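## Task

Take the foam block off the low shelf and place it fully inside the middle tote (the front tote is the one closest to the bench's open edge). The totes and the cartons beneath the bench must stay where they were, unmoved and unrotated. The robot must not tip over or finish leaning. The block has to stay in the tote by itself; it doesn't count if only the robot's grip keeps it there.

## Robot and tools

Robot: a simulated Hello Robot Stretch 4, a single-arm mobile manipulator about 1.6 m tall. It has an omni-wheel base (rim within 0.23 m of the base origin), a vertical lift on a mast, one arm that telescopes straight forward, a three-joint wrist (yaw, pitch, roll) and a two-finger gripper. A loose object may occasionally be nudged by something outside the robot's control.

Frames: the base frame sits on the floor under the base centre, with x forward, y left and z up. hand_pose is reported in this frame. It is a point between the open fingertips, and its printed value may be slightly wrong. With all wrist joints at 0 the hand axes line up with the base axes. The odometry frame is the base frame as it was when the scene began. base_odometry counts wheel rotation only, so wheel slip shows up as travel. Heading runs from -3.142 to 3.142, with left positive.

execute_actions: the argument "actions" is a list holding either one action or nothing. An empty list just reports state and images. The optional "cameras" is a list of names: head_camera, head_left_camera, head_right_camera, wrist_camera or all. Leaving it out or passing null returns every camera; [] returns none. An action can contain:
- "base": one command only, and each is an offset relative to where the base last reported itself. translate_m moves along x in metres, forward positive, range -2 to 2. strafe_m moves sideways in metres, left positive, range -2 to 2. rotate_rad turns in place in radians, counter-clockwise (left) positive, range -3.2 to 3.2.
- "joints": a dictionary of absolute targets, one number per joint name. There is only one arm, so there is one set. lift_m is 0 to 1.2 m. arm_m is 0 to 0.55 m of extension. wrist_yaw_rad is -1.134 to 4.276 (0 points forward, positive turns left, 3.14 is stowed back, and above 3.4 the arm can block it). wrist_pitch_rad is -1.117 to 4.259 (0 level, 1.57 pointing down). wrist_roll_rad is -1.117 to 4.259 (at 0 the fingers are level with each other, and positive turns clockwise as seen from behind). gripper_m is -0.038 to 0.141 m of fingertip gap, and negative values squeeze the fingers together. The done tolerances are about 0.004 m for lift, arm and gripper, 0.02 rad for yaw and roll, and 0.05 rad for pitch. A joint target outside its range is clipped and still run; any other bad value or unknown key rejects the whole call.
- "pace": slow, default, fast or max. For the base this means 0.1, 0.3, 0.4 or 0.6 m/s and 1, 2, 3 or 4 rad/s. With the lift above 0.2 m, speed is capped lower the higher the lift is.
- "contact_limits": {"arm_m": value from 0 to 0.75}. This sets how hard the arm may push before it stops. The default is 0.5.
- Alternatively, on its own: {"end_of_arm": "enable_torque"}, which turns wrist or gripper motors back on after a fault.
The motions in one action start together. A single action can run for at most 15 s. A joint or base left out of an action may keep pushing toward its earlier target.

wait: takes seconds (0 to 10) and returns state and images without sending a new command.

zoom_image: takes a camera and a region [x0, y0, x1, y1] in pixels of that camera's latest full image, measured from the top-left corner, up to 504x504. It returns an enlarged view.

finished_scene: takes scene (1 or 2), closes that scene for good and reports success. Before calling it, make sure the item is resting in the tote on its own.

Reading results: base_status and joint_status describe how each motion ended:
- done: the wheels did turn the commanded amount, even if they slipped.
- off_target: the part stopped short of its target and may still be pushing.
- contact_stop_at_<key>: the part hit something. It drops its target and holds, but a lift, arm or wheels stopped this way go slack, so the lift can sink and the base can drift.
- limit_stop_at_tilt: the robot leans more than 6 degrees, and the lift, arm and wheels ignore commands until it rights itself.
- limit_stop_at_own_body: self-collision protection stopped the motion. It is likely when the wrist pitches up (below -0.2) while rolled (below -0.4 or above 4).
- torque_fault: a wrist or gripper motor went limp and needs enable_torque.
on_its_own lists things you didn't command; there, "held at" means the held target. lidar_m gives 12 distances, one per 30-degree sector starting straight ahead and going counter-clockwise (4th left, 7th behind, 10th right). A "-" means nothing was seen, or something is closer than 0.25 m. The lidar sees tabletops but can miss clear objects and thin legs. wrist_depth_mm is a 7x7 grid of median depths in mm (100 to 2000), read from the top-left. turned_by_wheels and turned_by_imu give rotation since the last result; a gap over about 0.1 rad points to a collision or slip. base_tilt is in degrees, with forward and right positive, and carries a fixed offset of up to about 1.5. motor_effort is a percentage of maximum, positive toward higher joint values, with the peak in brackets. The readings are noisy. For the wheels, positive means turning right.

Cameras: head_camera is a pinhole camera at the mast top angled down and forward; turn the base to aim it. head_left_camera and head_right_camera are steeper fisheyes that also show the base and arm. wrist_camera looks along the fingers, which appear at the bottom of its image. The calibration data are approximate.

Suggested order: unfold at the start by sending lift_m 0.4 with wrist_yaw_rad 0. Locate the low shelf and the item, then drive and line up. Open the gripper, reach, and close it to below the item's width. A gripper reading does not confirm a grasp, but a clear change in gripper effort does. Raise the lift, carry the item to the right tote, lower it inside and open the gripper. Pull back, check that the item is fully inside, then finish.

Things to avoid: knocking the totes or cartons, or pushing hard with the arm (use a low contact limit). Don't press the gripper into surfaces, which causes torque faults or stuck fingertips. Don't drop the item, and don't tilt the robot. Keep the arm short when turning or driving with a load, and use gentle paces.

Each tool is called after ">>>" as a command line: name --argument value for each argument, lists and objects as JSON in quotes; but a table of rows of numbers goes row by row, as --pt "numbers of a row", without its own name.

## Session

>>> execute_actions --actions '[]'

Scene clock: 0.00 s.
base_odometry: x=+0.000 y=+0.000 heading=+0.000 (m, m, rad; odometry frame)
turned_by_wheels: +0.000 (rad since the last result)
turned_by_imu: +0.000 (rad since the last result)
base_tilt: forward=+0.3 right=-0.6 (deg)
lidar_m: 1.35 1.61 2.39 2.42 0.98 0.81 0.82 0.99 1.87 1.67 1.95 1.34
base_status: not commanded
joint_positions: lift_m=+0.232 arm_m=-0.002 wrist_yaw_rad=+3.097 wrist_pitch_rad=-0.005 wrist_roll_rad=+0.011 gripper_m=+0.057
joint_status: not commanded
motor_effort: lift_m=+17 arm_m=-1 wrist_yaw_rad=-1 wrist_pitch_rad=-6 wrist_roll_rad=-1 gripper_m=-2 wheel_0=+0 wheel_1=-1 wheel_2=+1 (%)
hand_pose: x=-0.1149 y=+0.1003 z=+0.4120 quat_wxyz=(+0.022, +0.003, +0.006, +1.000) (m; base frame)
wrist_depth_mm: - 143 1708 1008 917 866 820 / - 133 1025 976 931 878 820 / - 121 167 991 931 866 809 / - 135 208 991 931 878 820 / 141 1098 1060 991 931 866 831 / 1430 1182 1078 976 208 866 820 / 1042 1138 1008 1042 960 891 878
pictures: head_camera, head_left_camera, head_right_camera, wrist_camera
Images, in order (width x height): head_camera 420x560, head_left_camera 420x672, head_right_camera 420x672, wrist_camera 616x392.

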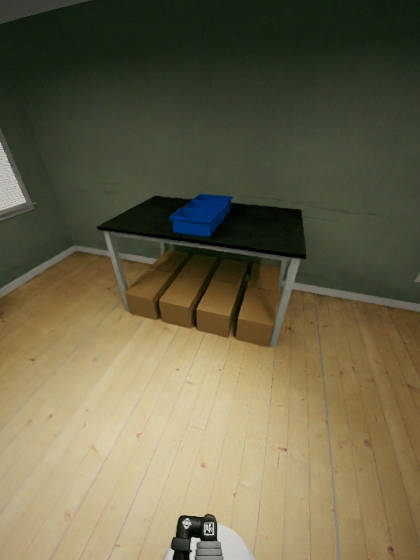

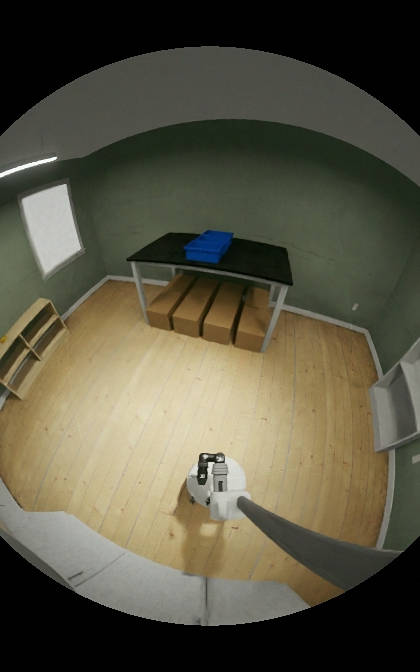

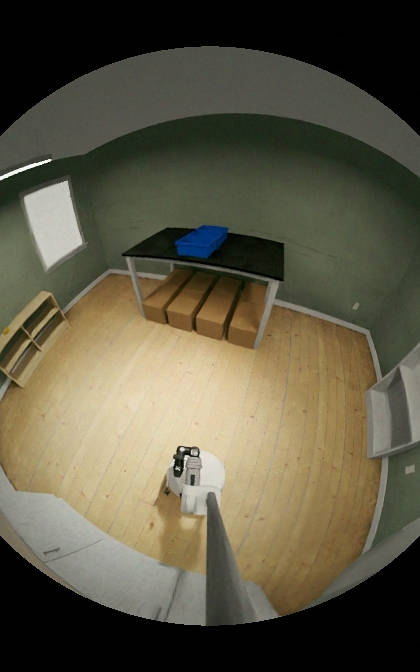

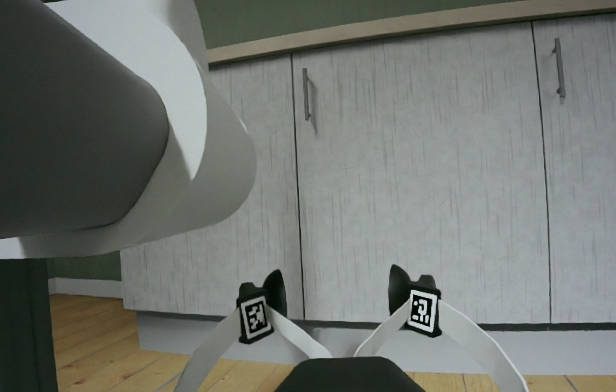

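>>> execute_actions --actions '[{"base": {"rotate_rad": 1.3}, "joints": {"lift_m": 0.5, "wrist_yaw_rad": 0}}]'

Scene clock: 5.20 s.
base_odometry: x=+0.000 y=+0.000 heading=+1.299 (m, m, rad; odometry frame)
turned_by_wheels: +1.299 (rad since the last result)
turned_by_imu: +1.312 (rad since the last result)
base_tilt: forward=+0.3 right=-0.5 (deg)
lidar_m: 2.42 1.18 0.85 0.78 0.87 1.96 1.68 1.73 2.34 1.33 1.40 2.54
base_status: done
joint_positions: lift_m=+0.500 arm_m=-0.002 wrist_yaw_rad=+0.000 wrist_pitch_rad=-0.005 wrist_roll_rad=+0.011 gripper_m=+0.057
joint_status: all done
motor_effort: lift_m=+23(26) arm_m=-1(1) wrist_yaw_rad=-2(7) wrist_pitch_rad=-6(4) wrist_roll_rad=-1(1) gripper_m=-3(1) wheel_0=-4(7) wheel_1=-4(8) wheel_2=-4(9) (%)
hand_pose: x=+0.4579 y=-0.0873 z=+0.6792 quat_wxyz=(+1.000, +0.006, -0.002, +0.000) (m; base frame)
wrist_depth_mm: - - - - - - - / - - - - - - - / - - - - - - - / - - - - - - - / 1983 - - - - - - / - - - - 208 - - / 1756 1756 1618 1661 1576 1430 1537
pictures: head_camera, head_left_camera, head_right_camera, wrist_camera
camera_calibration (this result's frames):
wrist_camera: T_world_to_cam=[[0.0421529, -0.998258, -0.0412921, -0.0667789], [0.0271182, 0.0424567, -0.99873, 0.731433], [0.998743, 0.0409796, 0.0288607, -0.24871], [0, 0, 0, 1]] pos_world=[0.231377, -0.0875248, 0.734924]
Images, in order (width x height): head_camera 420x560, head_left_camera 420x672, head_right_camera 420x672, wrist_camera 616x392.

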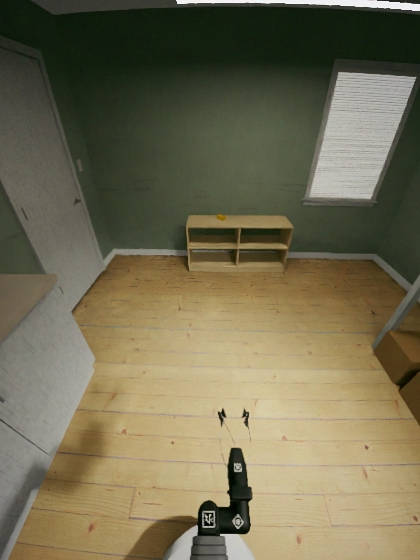

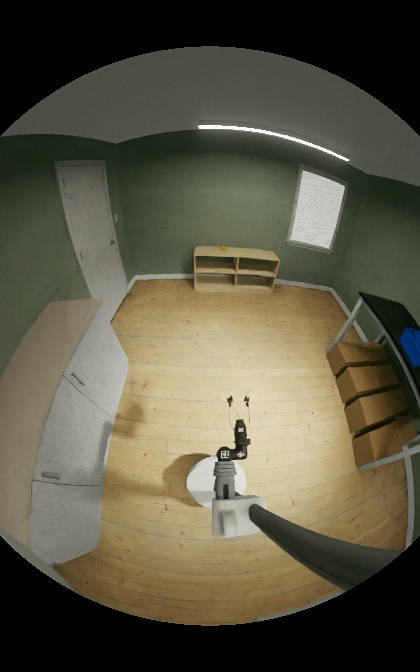

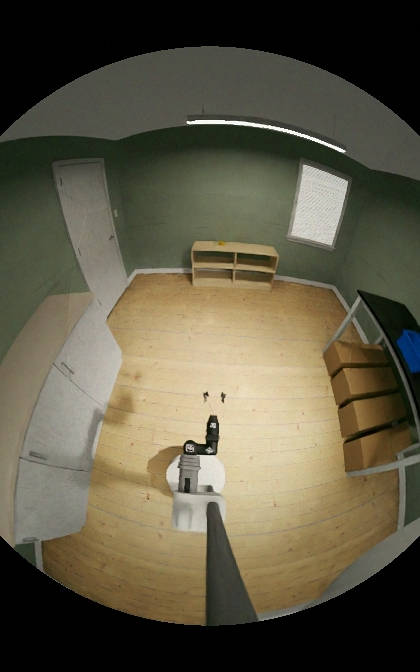

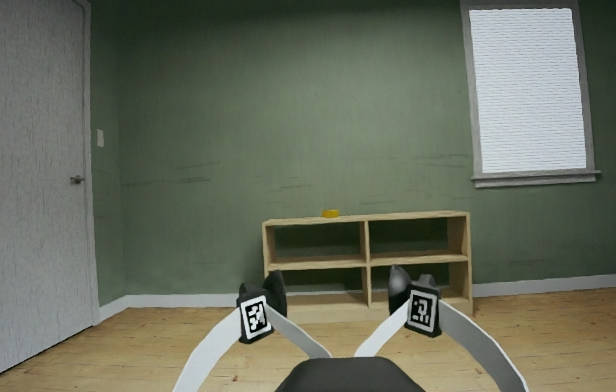

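>>> execute_actions --actions '[{"base": {"translate_m": 1.6}, "joints": {"lift_m": 0.6, "gripper_m": 0.13}, "pace": "fast"}]'

Scene clock: 13.53 s.
base_odometry: x=+0.429 y=+1.541 heading=+1.299 (m, m, rad; odometry frame)
turned_by_wheels: +0.000 (rad since the last result)
turned_by_imu: -0.003 (rad since the last result)
base_tilt: forward=+0.4 right=-0.6 (deg)
lidar_m: 0.80 0.85 1.42 1.38 1.01 1.18 3.30 1.95 1.42 1.41 1.17 0.87
base_status: done
joint_positions: lift_m=+0.600 arm_m=-0.002 wrist_yaw_rad=+0.000 wrist_pitch_rad=-0.005 wrist_roll_rad=+0.011 gripper_m=+0.130
joint_status: all done
motor_effort: lift_m=+22(26) arm_m=-1(1) wrist_yaw_rad=-1(1) wrist_pitch_rad=-6(7) wrist_roll_rad=-1(2) gripper_m=-1(5) wheel_0=+1(6) wheel_1=+1(9) wheel_2=+0(16) (%)
hand_pose: x=+0.4579 y=-0.0874 z=+0.7793 quat_wxyz=(+1.000, +0.006, -0.002, +0.000) (m; base frame)
wrist_depth_mm: 1078 1060 1042 1042 1008 976 960 / 1078 1042 1008 1025 1008 976 960 / 1060 1060 1042 1008 991 976 960 / 1078 1042 1025 1008 991 976 976 / 1060 1042 1042 991 991 991 960 / 1060 1060 202 768 741 192 654 / 1060 668 1025 597 715 634 960
pictures: head_camera, head_left_camera, head_right_camera, wrist_camera
camera_calibration (this result's frames):
wrist_camera: T_world_to_cam=[[0.0418008, -0.998272, -0.0412921, -0.0625869], [0.0271334, 0.0424472, -0.99873, 0.831379], [0.998757, 0.0406274, 0.0288608, -0.251601], [0, 0, 0, 1]] pos_world=[0.231346, -0.0875466, 0.835]
Images, in order (width x height): head_camera 420x560, head_left_camera 420x672, head_right_camera 420x672, wrist_camera 616x392.

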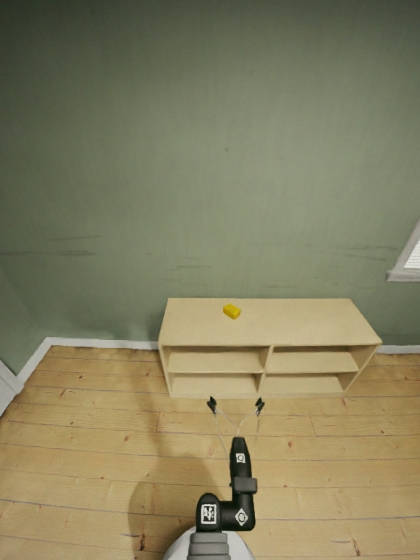

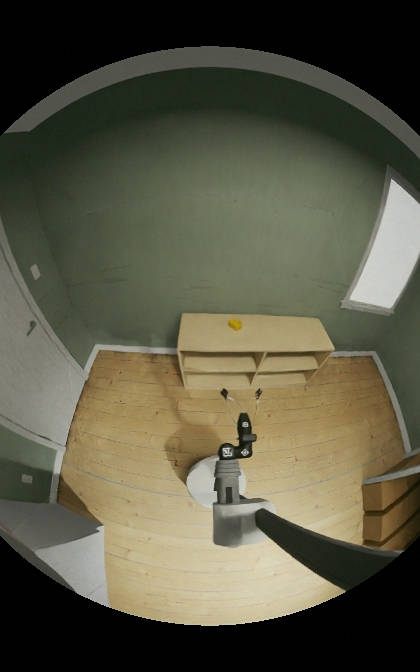

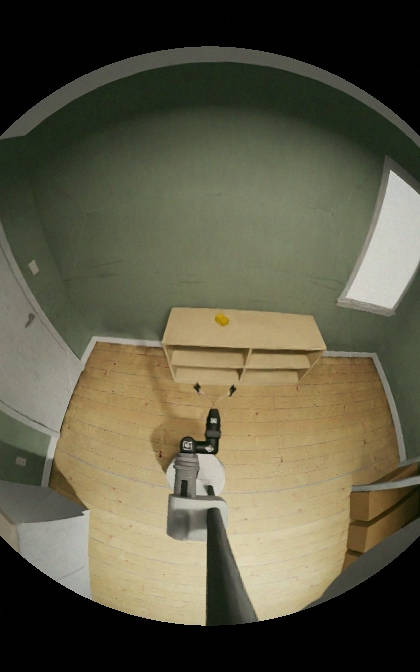

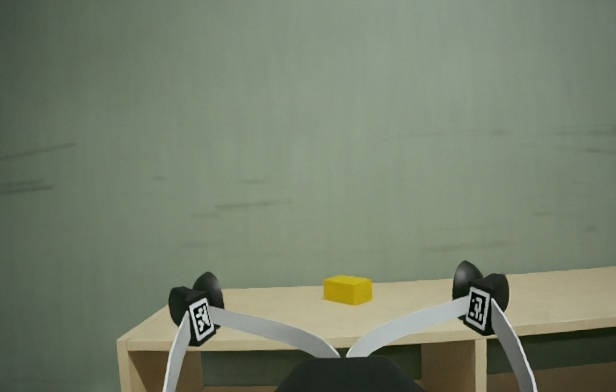

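>>> execute_actions --actions '[{"base": {"translate_m": 0.4}, "joints": {"lift_m": 0.85, "wrist_pitch_rad": 1.57, "arm_m": 0.3}}]'

Scene clock: 30.67 s.
base_odometry: x=+0.536 y=+1.927 heading=+1.300 (m, m, rad; odometry frame)
turned_by_wheels: +0.000 (rad since the last result)
turned_by_imu: +0.000 (rad since the last result)
base_tilt: forward=+0.4 right=-0.7 (deg)
lidar_m: 0.40 0.43 1.24 1.35 1.38 1.28 3.75 1.95 1.56 2.31 0.61 0.43
base_status: done
joint_positions: lift_m=+0.850 arm_m=+0.299 wrist_yaw_rad=+0.000 wrist_pitch_rad=+1.570 wrist_roll_rad=+0.011 gripper_m=+0.130
joint_status: all done
motor_effort: lift_m=+23(27) arm_m=+4(3) wrist_yaw_rad=-1(0) wrist_pitch_rad=+1(0) wrist_roll_rad=-1(1) gripper_m=-1(1) wheel_0=+2(6) wheel_1=+3(8) wheel_2=-2(10) (%)
hand_pose: x=+0.4706 y=-0.0874 z=+0.7393 quat_wxyz=(+0.708, +0.004, +0.707, -0.004) (m; base frame)
wrist_depth_mm: 366 359 355 351 304 343 340 / 366 362 355 351 304 345 340 / 366 362 357 353 345 343 340 / 364 362 355 351 345 343 338 / 366 359 357 353 345 343 340 / 1008 991 202 931 347 193 931 / 1025 991 976 759 946 946 931
pictures: head_camera, head_left_camera, head_right_camera, wrist_camera
camera_calibration (this result's frames):
wrist_camera: T_world_to_cam=[[-0.0413248, -0.998278, -0.0416263, -0.0254114], [-0.998828, 0.0423257, -0.0234568, 0.552859], [0.0251783, 0.0406081, -0.998858, 0.954815], [0, 0, 0, 1]] pos_world=[0.527121, -0.0875411, 0.965635]
Images, in order (width x height): head_camera 420x560, head_left_camera 420x672, head_right_camera 420x672, wrist_camera 616x392.

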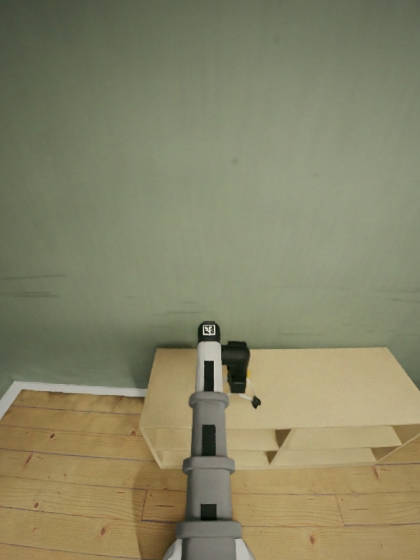

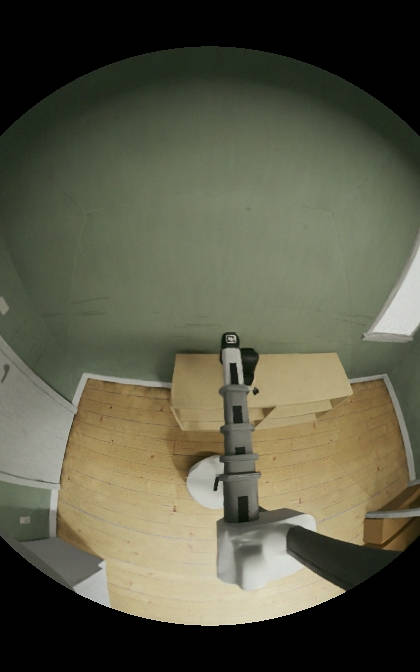

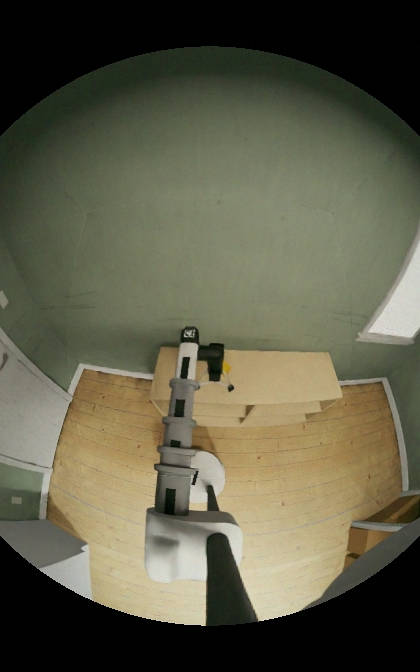

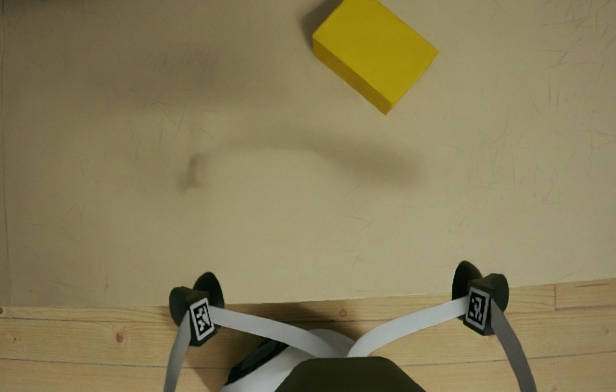

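>>> execute_actions --actions '[{"base": {"strafe_m": -0.043}, "joints": {"arm_m": 0.485, "wrist_roll_rad": -0.8}}]' --cameras '["wrist_camera", "head_camera"]'

Scene clock: 43.53 s.
base_odometry: x=+0.578 y=+1.915 heading=+1.300 (m, m, rad; odometry frame)
turned_by_wheels: +0.000 (rad since the last result)
turned_by_imu: +0.001 (rad since the last result)
base_tilt: forward=+0.4 right=-0.5 (deg)
lidar_m: 0.37 0.40 1.22 1.43 1.39 1.33 3.82 1.91 1.53 2.26 0.59 0.43
base_status: done
joint_positions: lift_m=+0.850 arm_m=+0.484 wrist_yaw_rad=+0.000 wrist_pitch_rad=+1.570 wrist_roll_rad=-0.800 gripper_m=+0.130
joint_status: all done
motor_effort: lift_m=+24(24) arm_m=+4(6) wrist_yaw_rad=-1(1) wrist_pitch_rad=+0(0) wrist_roll_rad=-2(5) gripper_m=-3(2) wheel_0=+1(4) wheel_1=-2(10) wheel_2=+0(0) (%)
hand_pose: x=+0.6555 y=-0.0874 z=+0.7393 quat_wxyz=(+0.652, -0.275, +0.651, +0.275) (m; base frame)
wrist_depth_mm: 368 364 355 353 325 232 - / 370 362 357 351 373 281 223 / 366 362 359 351 347 355 271 / 366 362 357 353 345 345 334 / 366 362 355 306 345 340 345 / 1008 359 202 306 343 193 338 / 778 362 355 349 343 342 338
pictures: head_camera, wrist_camera
camera_calibration (this result's frames):
wrist_camera: T_world_to_cam=[[0.695307, -0.717544, -0.0409745, -0.476553], [-0.718611, -0.695036, -0.0228643, 0.488964], [-0.0120726, 0.0453425, -0.998899, 0.975021], [0, 0, 0, 1]] pos_world=[0.694496, -0.0463096, 0.9656]
Images, in order (width x height): head_camera 420x560, wrist_camera 616x392.

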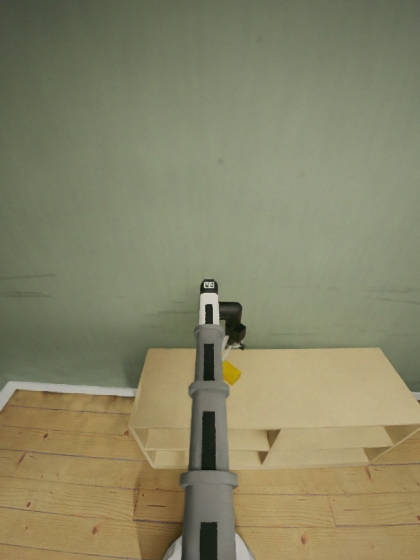

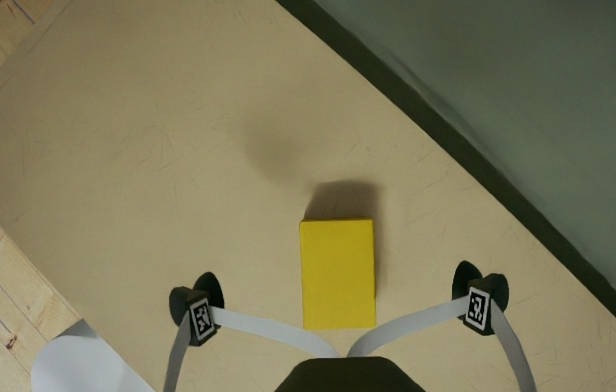

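>>> execute_actions --actions '[{"joints": {"lift_m": 0.755}}]' --cameras '["wrist_camera"]'

>>> execute_actions --actions '[{"joints": {"gripper_m": 0.03}}]' --cameras '["wrist_camera"]'

Scene clock: 48.70 s.
base_odometry: x=+0.578 y=+1.915 heading=+1.300 (m, m, rad; odometry frame)
turned_by_wheels: +0.000 (rad since the last result)
turned_by_imu: +0.001 (rad since the last result)
base_tilt: forward=+0.3 right=-0.6 (deg)
lidar_m: 0.38 0.45 1.23 1.40 1.35 1.31 3.84 1.90 1.50 2.26 0.58 0.43
base_status: not commanded
joint_positions: lift_m=+0.755 arm_m=+0.484 wrist_yaw_rad=+0.000 wrist_pitch_rad=+1.570 wrist_roll_rad=-0.800 gripper_m=+0.130
joint_status: all done
motor_effort: lift_m=+14(20) arm_m=+4(4) wrist_yaw_rad=-2(1) wrist_pitch_rad=-1(1) wrist_roll_rad=-2(2) gripper_m=-4(1) wheel_0=+1(1) wheel_1=-2(2) wheel_2=+0(0) (%)
hand_pose: x=+0.6555 y=-0.0874 z=+0.6451 quat_wxyz=(+0.652, -0.275, +0.651, +0.275) (m; base frame)
wrist_depth_mm: 270 265 262 257 301 232 - / 270 266 262 258 254 278 222 / 268 265 262 256 254 252 270 / 267 265 262 257 253 250 268 / 268 265 260 212 252 250 248 / 268 264 202 211 211 194 248 / 268 264 260 211 251 249 246
pictures: wrist_camera
camera_calibration (this result's frames):
wrist_camera: T_world_to_cam=[[0.695307, -0.717544, -0.0409745, -0.480414], [-0.718611, -0.695036, -0.0228643, 0.486813], [-0.0120726, 0.0453425, -0.998899, 0.880955], [0, 0, 0, 1]] pos_world=[0.6945, -0.0463096, 0.871431]
Images, in order (width x height): wrist_camera 616x392.

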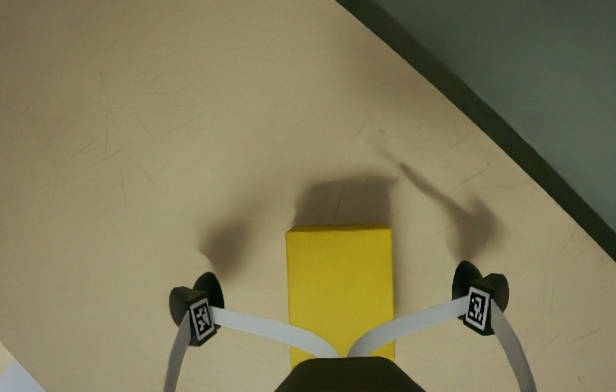

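Scene clock: 50.63 s.
base_odometry: x=+0.578 y=+1.915 heading=+1.300 (m, m, rad; odometry frame)
turned_by_wheels: +0.000 (rad since the last result)
turned_by_imu: +0.000 (rad since the last result)
base_tilt: forward=+0.4 right=-0.5 (deg)
lidar_m: 0.40 0.42 1.20 1.42 1.37 1.31 3.78 1.90 1.53 2.27 0.62 0.43
base_status: not commanded
joint_positions: lift_m=+0.755 arm_m=+0.484 wrist_yaw_rad=+0.000 wrist_pitch_rad=+1.570 wrist_roll_rad=-0.800 gripper_m=+0.030
joint_status: all done
motor_effort: lift_m=+13(13) arm_m=+4(4) wrist_yaw_rad=-1(1) wrist_pitch_rad=+0(0) wrist_roll_rad=-2(2) gripper_m=-13(11) wheel_0=+1(1) wheel_1=-2(2) wheel_2=+0(0) (%)
hand_pose: x=+0.6555 y=-0.0874 z=+0.6451 quat_wxyz=(+0.652, -0.275, +0.651, +0.275) (m; base frame)
wrist_depth_mm: 270 265 262 258 303 232 - / 268 266 262 257 254 278 223 / 268 265 262 257 254 252 271 / 268 264 260 257 254 250 268 / 268 264 260 203 252 249 247 / 268 264 259 202 200 249 247 / 268 264 257 202 252 249 246
pictures: wrist_camera
camera_calibration (this result's frames):
wrist_camera: T_world_to_cam=[[0.695307, -0.717544, -0.0409744, -0.480414], [-0.718611, -0.695036, -0.0228644, 0.486814], [-0.0120725, 0.0453425, -0.998899, 0.880955], [0, 0, 0, 1]] pos_world=[0.6945, -0.0463096, 0.871431]
Images, in order (width x height): wrist_camera 616x392.

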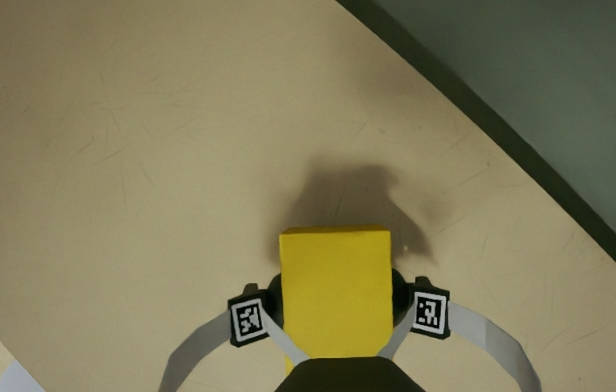

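>>> execute_actions --actions '[{"joints": {"lift_m": 0.82}}]' --cameras '[]'

>>> execute_actions --actions '[{"base": {"translate_m": -1.35}, "joints": {"lift_m": 1.2, "arm_m": 0.0, "wrist_roll_rad": 0.0}, "pace": "fast"}]' --cameras '["wrist_camera"]'

>>> execute_actions --actions '[{"base": {"rotate_rad": -1.6}}]'

Scene clock: 75.23 s.
base_odometry: x=+0.578 y=+1.915 heading=+1.300 (m, m, rad; odometry frame)
turned_by_wheels: +0.000 (rad since the last result)
turned_by_imu: +0.001 (rad since the last result)
base_tilt: forward=+0.3 right=-0.5 (deg)
lidar_m: 0.41 0.45 1.21 1.41 1.37 1.29 3.78 1.87 1.54 2.27 0.60 0.44
base_status: not commanded
joint_positions: lift_m=+0.820 arm_m=+0.484 wrist_yaw_rad=+0.000 wrist_pitch_rad=+1.570 wrist_roll_rad=-0.800 gripper_m=+0.030
joint_status: all done
motor_effort: lift_m=+24(24) arm_m=+4(4) wrist_yaw_rad=-1(1) wrist_pitch_rad=+1(0) wrist_roll_rad=-2(2) gripper_m=-11(13) wheel_0=+1(1) wheel_1=-2(2) wheel_2=+0(0) (%)
hand_pose: x=+0.6555 y=-0.0874 z=+0.7093 quat_wxyz=(+0.652, -0.275, +0.651, +0.275) (m; base frame)
wrist_depth_mm: 336 332 329 324 329 232 - / 336 332 329 322 332 281 223 / 336 330 327 322 319 336 271 / 336 329 325 322 317 312 336 / 336 330 327 203 315 312 309 / 334 329 325 202 200 312 307 / 750 330 324 202 317 312 307
pictures: none
No camera images: the call's "cameras" was empty. Leave "cameras" out to get every camera's image.

Scene clock: 80.03 s.
base_odometry: x=+0.216 y=+0.615 heading=+1.299 (m, m, rad; odometry frame)
turned_by_wheels: +0.000 (rad since the last result)
turned_by_imu: +0.004 (rad since the last result)
base_tilt: forward=+0.3 right=-0.6 (deg)
lidar_m: 1.76 2.04 0.90 0.84 0.90 1.28 2.57 2.40 1.35 1.30 1.39 1.86
base_status: done
joint_positions: lift_m=+1.200 arm_m=+0.001 wrist_yaw_rad=+0.000 wrist_pitch_rad=+1.570 wrist_roll_rad=+0.000 gripper_m=+0.030
joint_status: all done
motor_effort: lift_m=+23(26) arm_m=-4(6) wrist_yaw_rad=+0(2) wrist_pitch_rad=-1(2) wrist_roll_rad=+0(5) gripper_m=-15(9) wheel_0=-1(3) wheel_1=-2(8) wheel_2=-1(14) (%)
hand_pose: x=+0.1717 y=-0.0874 z=+1.0893 quat_wxyz=(+0.707, +0.000, +0.707, +0.000) (m; base frame)
wrist_depth_mm: 1397 1336 1308 1308 1336 1308 1281 / 1366 1366 1336 1308 1308 1281 1255 / 1397 1366 1366 1308 1308 1281 1281 / 1366 1366 1308 1336 1308 1281 1281 / 1336 1366 1336 204 1308 1281 1281 / 1336 1366 1336 202 200 1281 1281 / 1308 1366 1336 203 1308 1308 1281
pictures: wrist_camera
camera_calibration (this result's frames):
wrist_camera: T_world_to_cam=[[-0.0300827, -0.998682, -0.0415919, -0.0251958], [-0.999258, 0.0310488, -0.0227802, 0.260894], [0.0240416, 0.0408758, -0.998875, 1.31219], [0, 0, 0, 1]] pos_world=[0.228396, -0.0868998, 1.31561]
Images, in order (width x height): wrist_camera 616x392.

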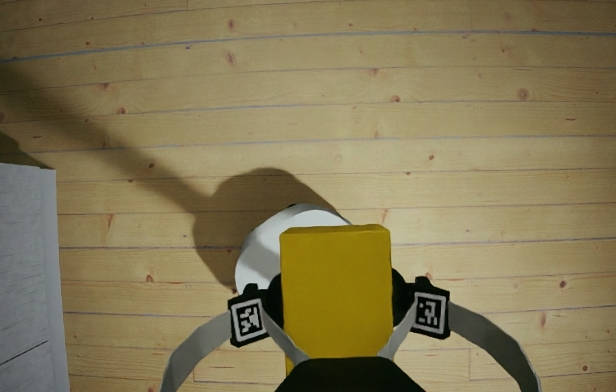

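Scene clock: 82.90 s.
base_odometry: x=+0.216 y=+0.615 heading=-0.300 (m, m, rad; odometry frame)
turned_by_wheels: -1.599 (rad since the last result)
turned_by_imu: -1.613 (rad since the last result)
base_tilt: forward=+0.4 right=-0.6 (deg)
lidar_m: 1.32 1.37 1.90 1.75 2.13 0.92 0.84 0.91 1.24 2.29 2.37 1.39
base_status: done
joint_positions: lift_m=+1.200 arm_m=+0.001 wrist_yaw_rad=+0.000 wrist_pitch_rad=+1.570 wrist_roll_rad=+0.000 gripper_m=+0.030
joint_status: not commanded
motor_effort: lift_m=+23(23) arm_m=-4(4) wrist_yaw_rad=-1(0) wrist_pitch_rad=+0(1) wrist_roll_rad=+0(1) gripper_m=-14(15) wheel_0=+2(4) wheel_1=+4(8) wheel_2=+5(10) (%)
hand_pose: x=+0.1717 y=-0.0874 z=+1.0893 quat_wxyz=(+0.707, +0.000, +0.707, +0.000) (m; base frame)
wrist_depth_mm: 1366 1366 1336 1308 1308 1308 1281 / 1366 1366 1336 1308 1308 1281 1281 / 1366 1336 1336 1336 1308 1281 1281 / 1397 1336 1336 1336 1308 1281 1255 / 1336 1366 1336 204 1308 1308 1308 / 1366 1366 1336 202 200 1281 1255 / 1366 1366 1308 202 1281 1281 1281
pictures: head_camera, head_left_camera, head_right_camera, wrist_camera
camera_calibration (this result's frames):
wrist_camera: T_world_to_cam=[[-0.0299902, -0.998684, -0.0415933, -0.0252096], [-0.99926, 0.0309582, -0.0228268, 0.260962], [0.0240844, 0.040878, -0.998874, 1.31218], [0, 0, 0, 1]] pos_world=[0.22841, -0.0868947, 1.31561]
Images, in order (width x height): head_camera 420x560, head_left_camera 420x672, head_right_camera 420x672, wrist_camera 616x392.

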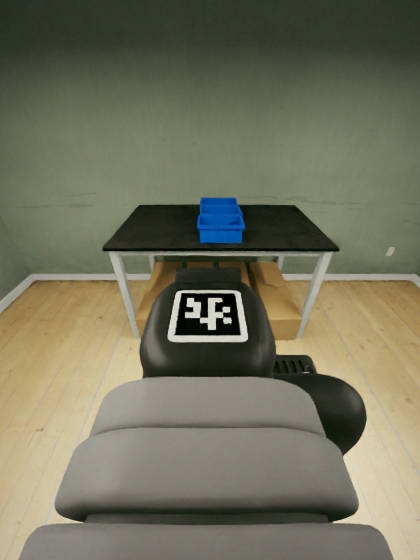

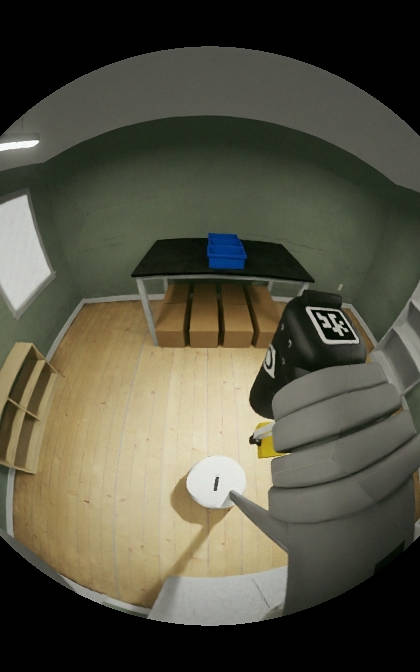

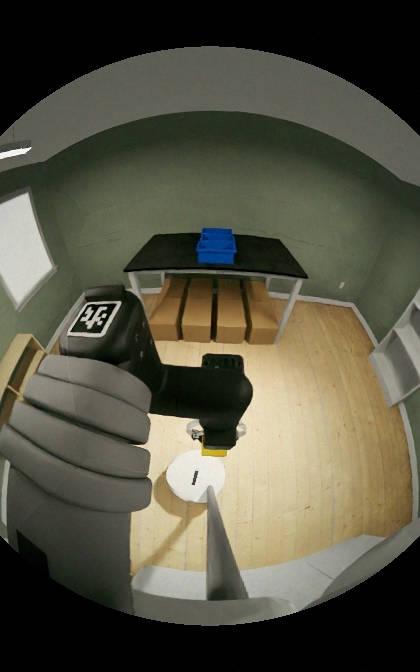

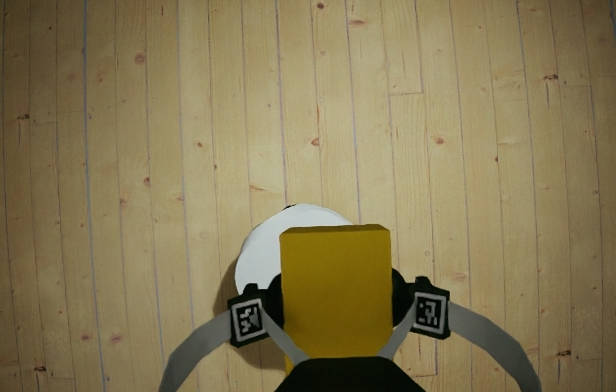

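>>> zoom_image --camera "head_camera" --region '[100, 180, 340, 300]'

Region (100, 180, 340, 300) of head_camera's 420x560 image, scaled by 2.100, with more detail than that image has.

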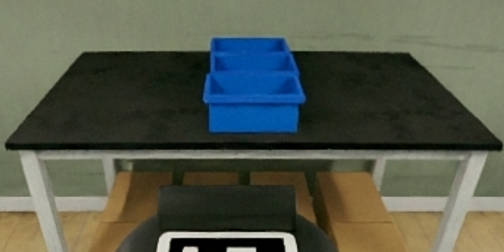

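>>> execute_actions --actions '[{"base": {"translate_m": 0.98}, "joints": {"arm_m": 0.2}}]'

Scene clock: 100.07 s.
base_odometry: x=+1.152 y=+0.325 heading=-0.300 (m, m, rad; odometry frame)
turned_by_wheels: +0.000 (rad since the last result)
turned_by_imu: -0.002 (rad since the last result)
base_tilt: forward=+0.3 right=-0.5 (deg)
lidar_m: 0.30 0.34 0.48 1.78 1.87 2.57 1.84 1.91 2.67 2.26 0.50 0.35
base_status: done
joint_positions: lift_m=+1.200 arm_m=+0.199 wrist_yaw_rad=+0.000 wrist_pitch_rad=+1.570 wrist_roll_rad=+0.000 gripper_m=+0.030
joint_status: all done
motor_effort: lift_m=+23(23) arm_m=+4(3) wrist_yaw_rad=-2(0) wrist_pitch_rad=-1(0) wrist_roll_rad=+0(0) gripper_m=-15(15) wheel_0=+2(8) wheel_1=+2(7) wheel_2=-4(10) (%)
hand_pose: x=+0.3705 y=-0.0874 z=+1.0893 quat_wxyz=(+0.707, +0.000, +0.707, +0.000) (m; base frame)
wrist_depth_mm: 415 322 353 370 370 334 384 / 415 336 399 397 389 314 384 / 415 332 399 394 389 327 384 / 415 324 399 394 389 304 382 / 413 407 402 203 392 389 387 / 1336 1366 1336 202 200 1281 1281 / 1366 1366 1118 202 1308 1281 1255
pictures: head_camera, head_left_camera, head_right_camera, wrist_camera
camera_calibration (this result's frames):
wrist_camera: T_world_to_cam=[[-0.0297404, -0.998692, -0.0416008, -0.019334], [-0.999262, 0.0307186, -0.0230758, 0.459817], [0.0243235, 0.0408838, -0.998868, 1.3073], [0, 0, 0, 1]] pos_world=[0.427105, -0.086881, 1.31563]
Images, in order (width x height): head_camera 420x560, head_left_camera 420x672, head_right_camera 420x672, wrist_camera 616x392.

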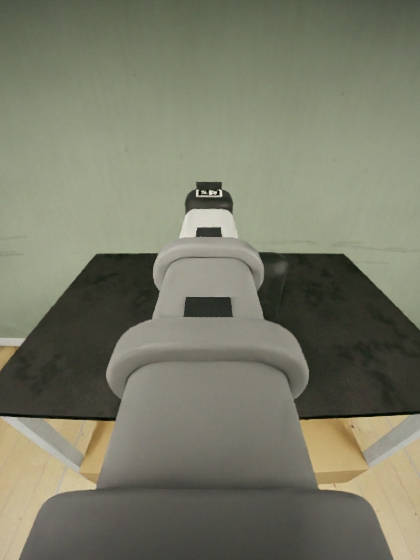

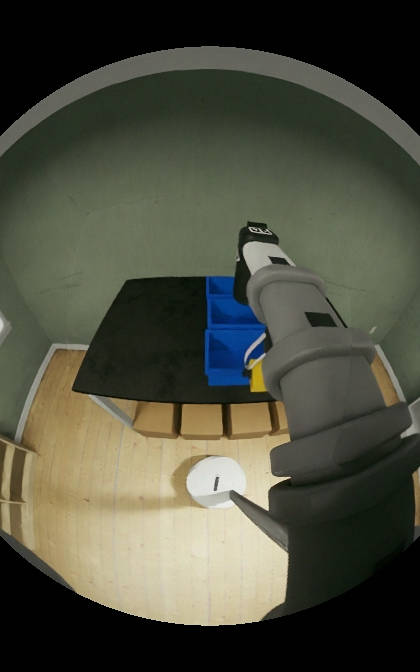

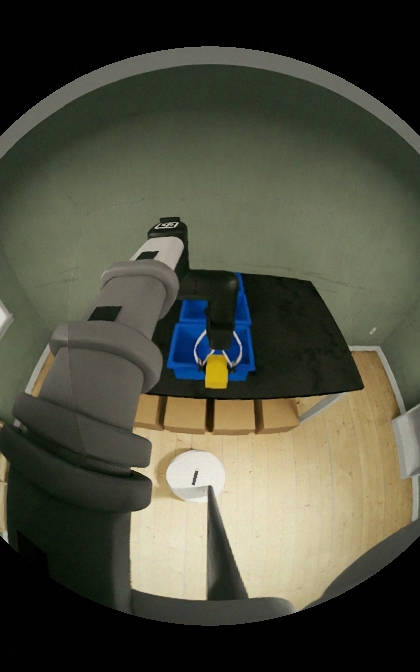

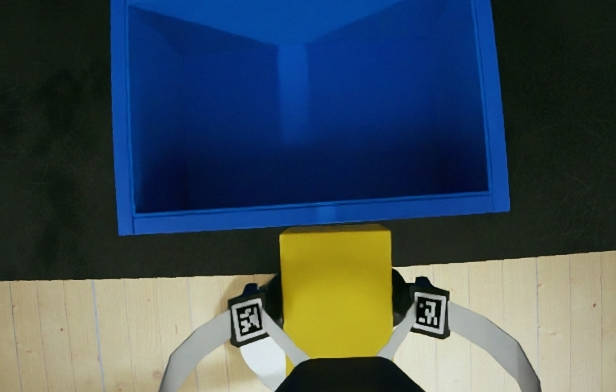

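>>> execute_actions --actions '[{"joints": {"wrist_pitch_rad": 1.1}}]' --cameras '[]'

>>> execute_actions --actions '[{"joints": {"arm_m": 0.42}, "contact_limits": {"arm_m": 0.1}}]' --cameras '["wrist_camera", "head_right_camera"]'

>>> execute_actions --actions '[{"joints": {"arm_m": 0.55, "wrist_pitch_rad": 1.57}, "contact_limits": {"arm_m": 0.1}}]' --cameras '["wrist_camera", "head_right_camera"]'

Scene clock: 118.67 s.
base_odometry: x=+1.152 y=+0.325 heading=-0.300 (m, m, rad; odometry frame)
turned_by_wheels: +0.000 (rad since the last result)
turned_by_imu: +0.001 (rad since the last result)
base_tilt: forward=+0.4 right=-0.5 (deg)
lidar_m: 0.32 0.34 0.45 1.80 1.88 2.62 1.86 1.94 2.66 2.25 0.50 0.33
base_status: not commanded
joint_positions: lift_m=+1.200 arm_m=+0.199 wrist_yaw_rad=+0.000 wrist_pitch_rad=+1.102 wrist_roll_rad=+0.000 gripper_m=+0.030
joint_status: all done
motor_effort: lift_m=+23(23) arm_m=+4(4) wrist_yaw_rad=-1(1) wrist_pitch_rad=-5(8) wrist_roll_rad=+0(0) gripper_m=-13(14) wheel_0=+2(2) wheel_1=+2(2) wheel_2=-4(4) (%)
hand_pose: x=+0.5006 y=-0.0874 z=+1.1205 quat_wxyz=(+0.852, +0.000, +0.523, +0.000) (m; base frame)
wrist_depth_mm: 683 654 466 455 452 603 585 / 615 597 473 496 484 549 544 / 559 544 512 521 504 496 504 / 508 500 359 357 351 459 462 / 469 455 418 203 389 418 427 / 439 424 373 202 200 304 399 / 410 325 387 202 377 281 377
pictures: none
No camera images: the call's "cameras" was empty. Leave "cameras" out to get every camera's image.

Scene clock: 120.43 s.
base_odometry: x=+1.152 y=+0.325 heading=-0.300 (m, m, rad; odometry frame)
turned_by_wheels: +0.000 (rad since the last result)
turned_by_imu: +0.000 (rad since the last result)
base_tilt: forward=+0.3 right=-0.6 (deg)
lidar_m: 0.32 0.34 0.49 1.81 1.86 2.55 1.86 1.92 2.66 2.24 0.47 0.35
base_status: not commanded
joint_positions: lift_m=+1.200 arm_m=+0.419 wrist_yaw_rad=+0.000 wrist_pitch_rad=+1.101 wrist_roll_rad=+0.000 gripper_m=+0.030
joint_status: all done
motor_effort: lift_m=+23(23) arm_m=+4(6) wrist_yaw_rad=-2(2) wrist_pitch_rad=-3(5) wrist_roll_rad=+0(0) gripper_m=-11(14) wheel_0=+2(2) wheel_1=+2(2) wheel_2=-4(3) (%)
contact_limits: arm_m 0.1
hand_pose: x=+0.7208 y=-0.0874 z=+1.1206 quat_wxyz=(+0.852, +0.000, +0.523, +0.000) (m; base frame)
wrist_depth_mm: 661 654 640 627 603 603 591 / 615 603 473 492 480 549 544 / 559 544 508 517 504 500 500 / 508 496 364 355 351 459 462 / 469 459 397 203 377 389 427 / 436 424 351 202 200 298 399 / 413 397 389 202 377 303 377
pictures: head_right_camera, wrist_camera
camera_calibration (this result's frames):
wrist_camera: T_world_to_cam=[[-0.00768844, -0.998689, -0.0506057, -0.0133997], [-0.881056, 0.0307009, -0.472015, 1.22842], [0.47295, 0.0409574, -0.880137, 0.87358], [0, 0, 0, 1]] pos_world=[0.669047, -0.0868754, 1.34803]
Images, in order (width x height): head_right_camera 420x672, wrist_camera 616x392.

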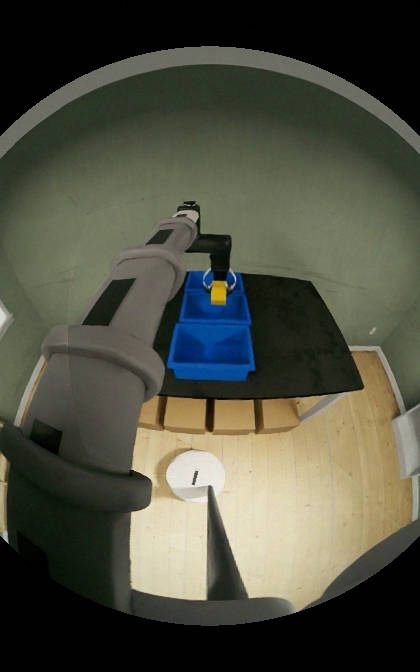

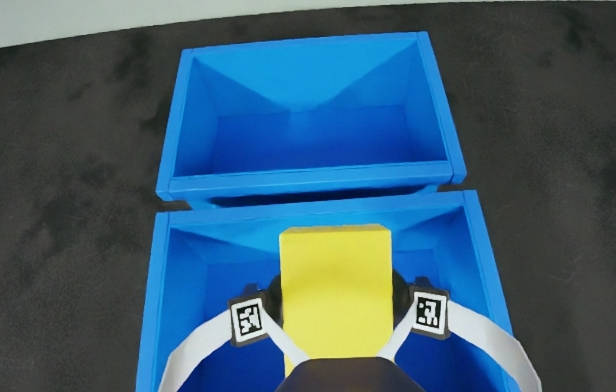

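Scene clock: 121.83 s.
base_odometry: x=+1.152 y=+0.325 heading=-0.300 (m, m, rad; odometry frame)
turned_by_wheels: +0.000 (rad since the last result)
turned_by_imu: +0.000 (rad since the last result)
base_tilt: forward=+0.4 right=-0.5 (deg)
lidar_m: 0.31 0.36 0.48 1.76 1.84 2.60 1.86 1.92 2.67 2.24 0.48 0.35
base_status: not commanded
joint_positions: lift_m=+1.200 arm_m=+0.548 wrist_yaw_rad=+0.000 wrist_pitch_rad=+1.570 wrist_roll_rad=+0.000 gripper_m=+0.030
joint_status: all done
joint sent to its limit — the command would take arm_m past its upper limit, so that joint was sent only as far as its limit.
motor_effort: lift_m=+23(23) arm_m=+4(9) wrist_yaw_rad=-1(0) wrist_pitch_rad=+2(0) wrist_roll_rad=+0(0) gripper_m=-10(12) wheel_0=+3(2) wheel_1=+2(2) wheel_2=-3(4) (%)
contact_limits: arm_m 0.1
hand_pose: x=+0.7189 y=-0.0874 z=+1.0893 quat_wxyz=(+0.707, +0.000, +0.707, +0.000) (m; base frame)
wrist_depth_mm: 413 334 399 394 389 310 384 / 413 330 397 394 286 319 384 / 413 407 287 327 303 291 387 / 410 334 399 394 389 325 384 / 413 327 399 204 387 307 384 / 413 410 340 202 200 270 384 / 415 407 293 202 273 270 382
pictures: head_right_camera, wrist_camera
camera_calibration (this result's frames):
wrist_camera: T_world_to_cam=[[-0.0297732, -0.99869, -0.0416089, -0.00893995], [-0.999254, 0.0307628, -0.0233491, 0.808255], [0.0245986, 0.0408827, -0.998861, 1.29862], [0, 0, 0, 1]] pos_world=[0.775441, -0.0868835, 1.31564]
Images, in order (width x height): head_right_camera 420x672, wrist_camera 616x392.

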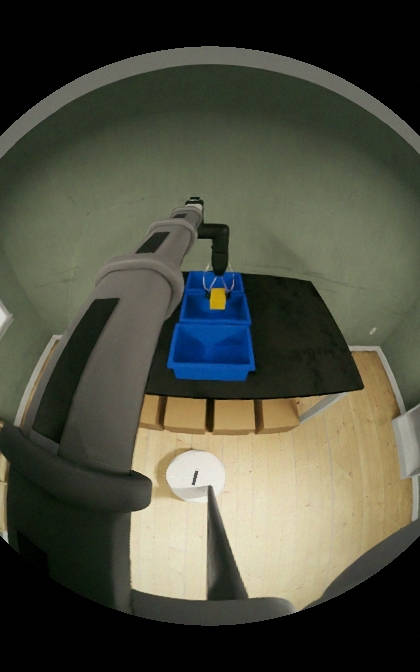

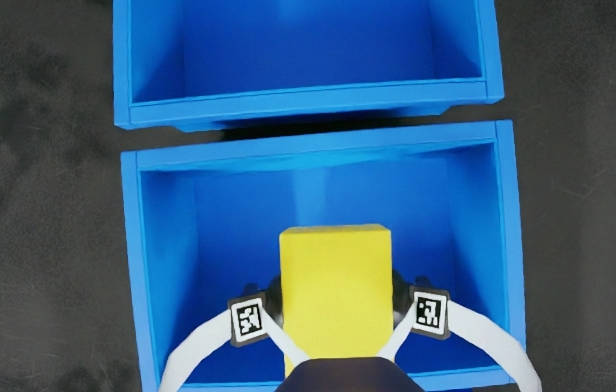

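>>> execute_actions --actions '[{"joints": {"lift_m": 1.07}}]' --cameras '["wrist_camera"]'

>>> execute_actions --actions '[{"joints": {"gripper_m": 0.1}}]' --cameras '["wrist_camera"]'

>>> execute_actions --actions '[{"joints": {"lift_m": 1.2}}]' --cameras '["wrist_camera"]'

Scene clock: 134.03 s.
base_odometry: x=+1.152 y=+0.325 heading=-0.300 (m, m, rad; odometry frame)
turned_by_wheels: +0.000 (rad since the last result)
turned_by_imu: +0.001 (rad since the last result)
base_tilt: forward=+0.3 right=-0.6 (deg)
lidar_m: 0.28 0.35 0.48 1.80 1.88 2.58 1.85 1.92 2.66 2.26 0.50 0.34
base_status: not commanded
joint_positions: lift_m=+1.070 arm_m=+0.548 wrist_yaw_rad=+0.000 wrist_pitch_rad=+1.570 wrist_roll_rad=+0.000 gripper_m=+0.030
joint_status: all done
motor_effort: lift_m=+14(20) arm_m=+4(4) wrist_yaw_rad=-1(1) wrist_pitch_rad=+0(1) wrist_roll_rad=+0(0) gripper_m=-14(14) wheel_0=+3(3) wheel_1=+2(2) wheel_2=-3(3) (%)
hand_pose: x=+0.7189 y=-0.0874 z=+0.9601 quat_wxyz=(+0.707, +0.000, +0.707, +0.000) (m; base frame)
wrist_depth_mm: 154 152 150 149 151 153 - / 277 209 207 148 146 144 143 / 154 158 179 201 225 242 201 / 189 268 267 265 262 259 206 / 185 263 267 203 259 257 210 / 181 255 266 202 200 257 212 / 178 238 267 202 259 257 -
pictures: wrist_camera
camera_calibration (this result's frames):
wrist_camera: T_world_to_cam=[[-0.0297742, -0.99869, -0.0416085, -0.014315], [-0.999254, 0.0307632, -0.0233357, 0.805224], [0.0245851, 0.0408827, -0.998861, 1.16959], [0, 0, 0, 1]] pos_world=[0.775443, -0.0868836, 1.18645]
Images, in order (width x height): wrist_camera 616x392.

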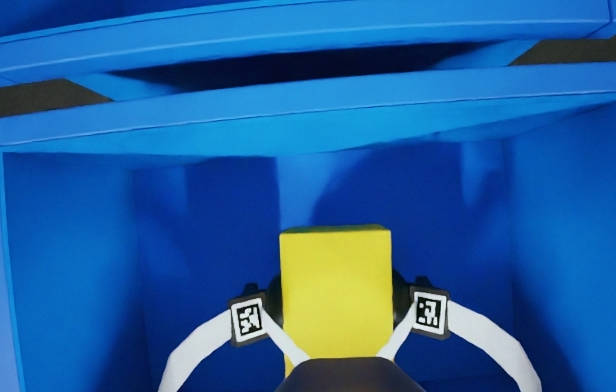

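Scene clock: 135.57 s.
base_odometry: x=+1.152 y=+0.325 heading=-0.300 (m, m, rad; odometry frame)
turned_by_wheels: +0.000 (rad since the last result)
turned_by_imu: +0.000 (rad since the last result)
base_tilt: forward=+0.4 right=-0.5 (deg)
lidar_m: 0.32 0.35 0.51 1.79 1.88 2.58 1.85 1.92 2.65 2.24 0.48 0.34
base_status: not commanded
joint_positions: lift_m=+1.070 arm_m=+0.548 wrist_yaw_rad=+0.000 wrist_pitch_rad=+1.570 wrist_roll_rad=+0.000 gripper_m=+0.100
joint_status: all done
motor_effort: lift_m=+14(13) arm_m=+4(4) wrist_yaw_rad=-1(1) wrist_pitch_rad=-1(1) wrist_roll_rad=-1(1) gripper_m=-2(15) wheel_0=+2(2) wheel_1=+2(2) wheel_2=-3(4) (%)
hand_pose: x=+0.7189 y=-0.0874 z=+0.9601 quat_wxyz=(+0.707, +0.000, +0.707, +0.000) (m; base frame)
wrist_depth_mm: 154 152 150 150 151 154 - / 278 210 207 148 146 144 143 / 154 158 179 201 224 241 201 / 189 268 267 264 262 258 206 / 185 262 267 219 260 258 209 / 181 254 215 219 218 242 213 / 177 247 267 219 260 257 -
pictures: wrist_camera
camera_calibration (this result's frames):
wrist_camera: T_world_to_cam=[[-0.0297739, -0.99869, -0.0416085, -0.0143152], [-0.999254, 0.030763, -0.0233357, 0.805225], [0.0245851, 0.0408827, -0.998861, 1.16959], [0, 0, 0, 1]] pos_world=[0.775444, -0.0868836, 1.18645]
Images, in order (width x height): wrist_camera 616x392.

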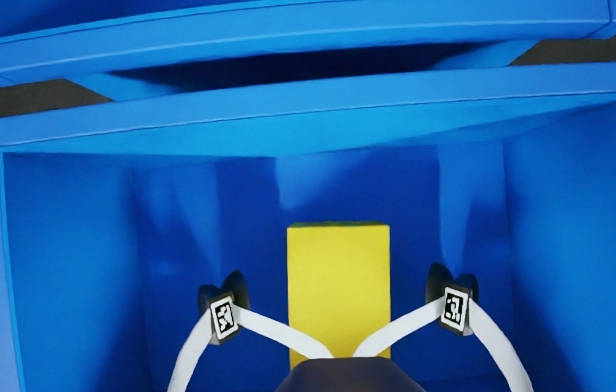

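Scene clock: 137.17 s.
base_odometry: x=+1.152 y=+0.325 heading=-0.300 (m, m, rad; odometry frame)
turned_by_wheels: +0.000 (rad since the last result)
turned_by_imu: +0.000 (rad since the last result)
base_tilt: forward=+0.3 right=-0.6 (deg)
lidar_m: 0.32 0.34 0.49 1.80 1.87 2.60 1.84 1.91 2.62 2.25 0.50 0.32
base_status: not commanded
joint_positions: lift_m=+1.200 arm_m=+0.548 wrist_yaw_rad=+0.000 wrist_pitch_rad=+1.570 wrist_roll_rad=+0.000 gripper_m=+0.100
joint_status: all done
motor_effort: lift_m=+23(25) arm_m=+4(4) wrist_yaw_rad=-1(1) wrist_pitch_rad=+0(0) wrist_roll_rad=+0(0) gripper_m=-3(1) wheel_0=+2(2) wheel_1=+2(2) wheel_2=-4(3) (%)
hand_pose: x=+0.7189 y=-0.0874 z=+1.0893 quat_wxyz=(+0.707, +0.000, +0.707, +0.000) (m; base frame)
wrist_depth_mm: 413 334 399 394 389 312 382 / 415 330 397 394 286 319 384 / 413 410 289 327 301 291 384 / 413 334 399 394 389 324 382 / 413 329 399 349 389 303 384 / 413 407 214 382 389 267 384 / 415 407 304 307 289 271 384
pictures: wrist_camera
camera_calibration (this result's frames):
wrist_camera: T_world_to_cam=[[-0.0297738, -0.99869, -0.0416085, -0.00894084], [-0.999254, 0.0307628, -0.0233357, 0.808241], [0.0245851, 0.0408827, -0.998861, 1.29861], [0, 0, 0, 1]] pos_world=[0.775446, -0.0868836, 1.31562]
Images, in order (width x height): wrist_camera 616x392.

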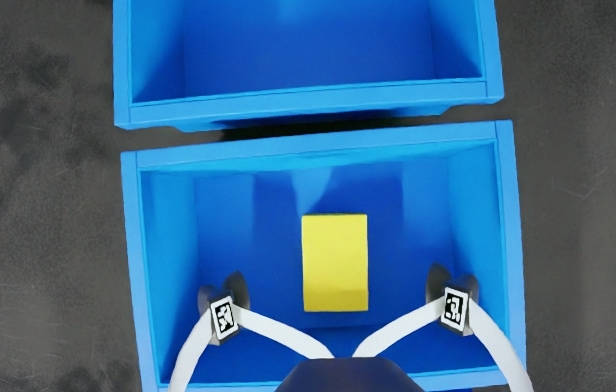

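>>> finished_scene --scene 1

The scene is finished: the task was done.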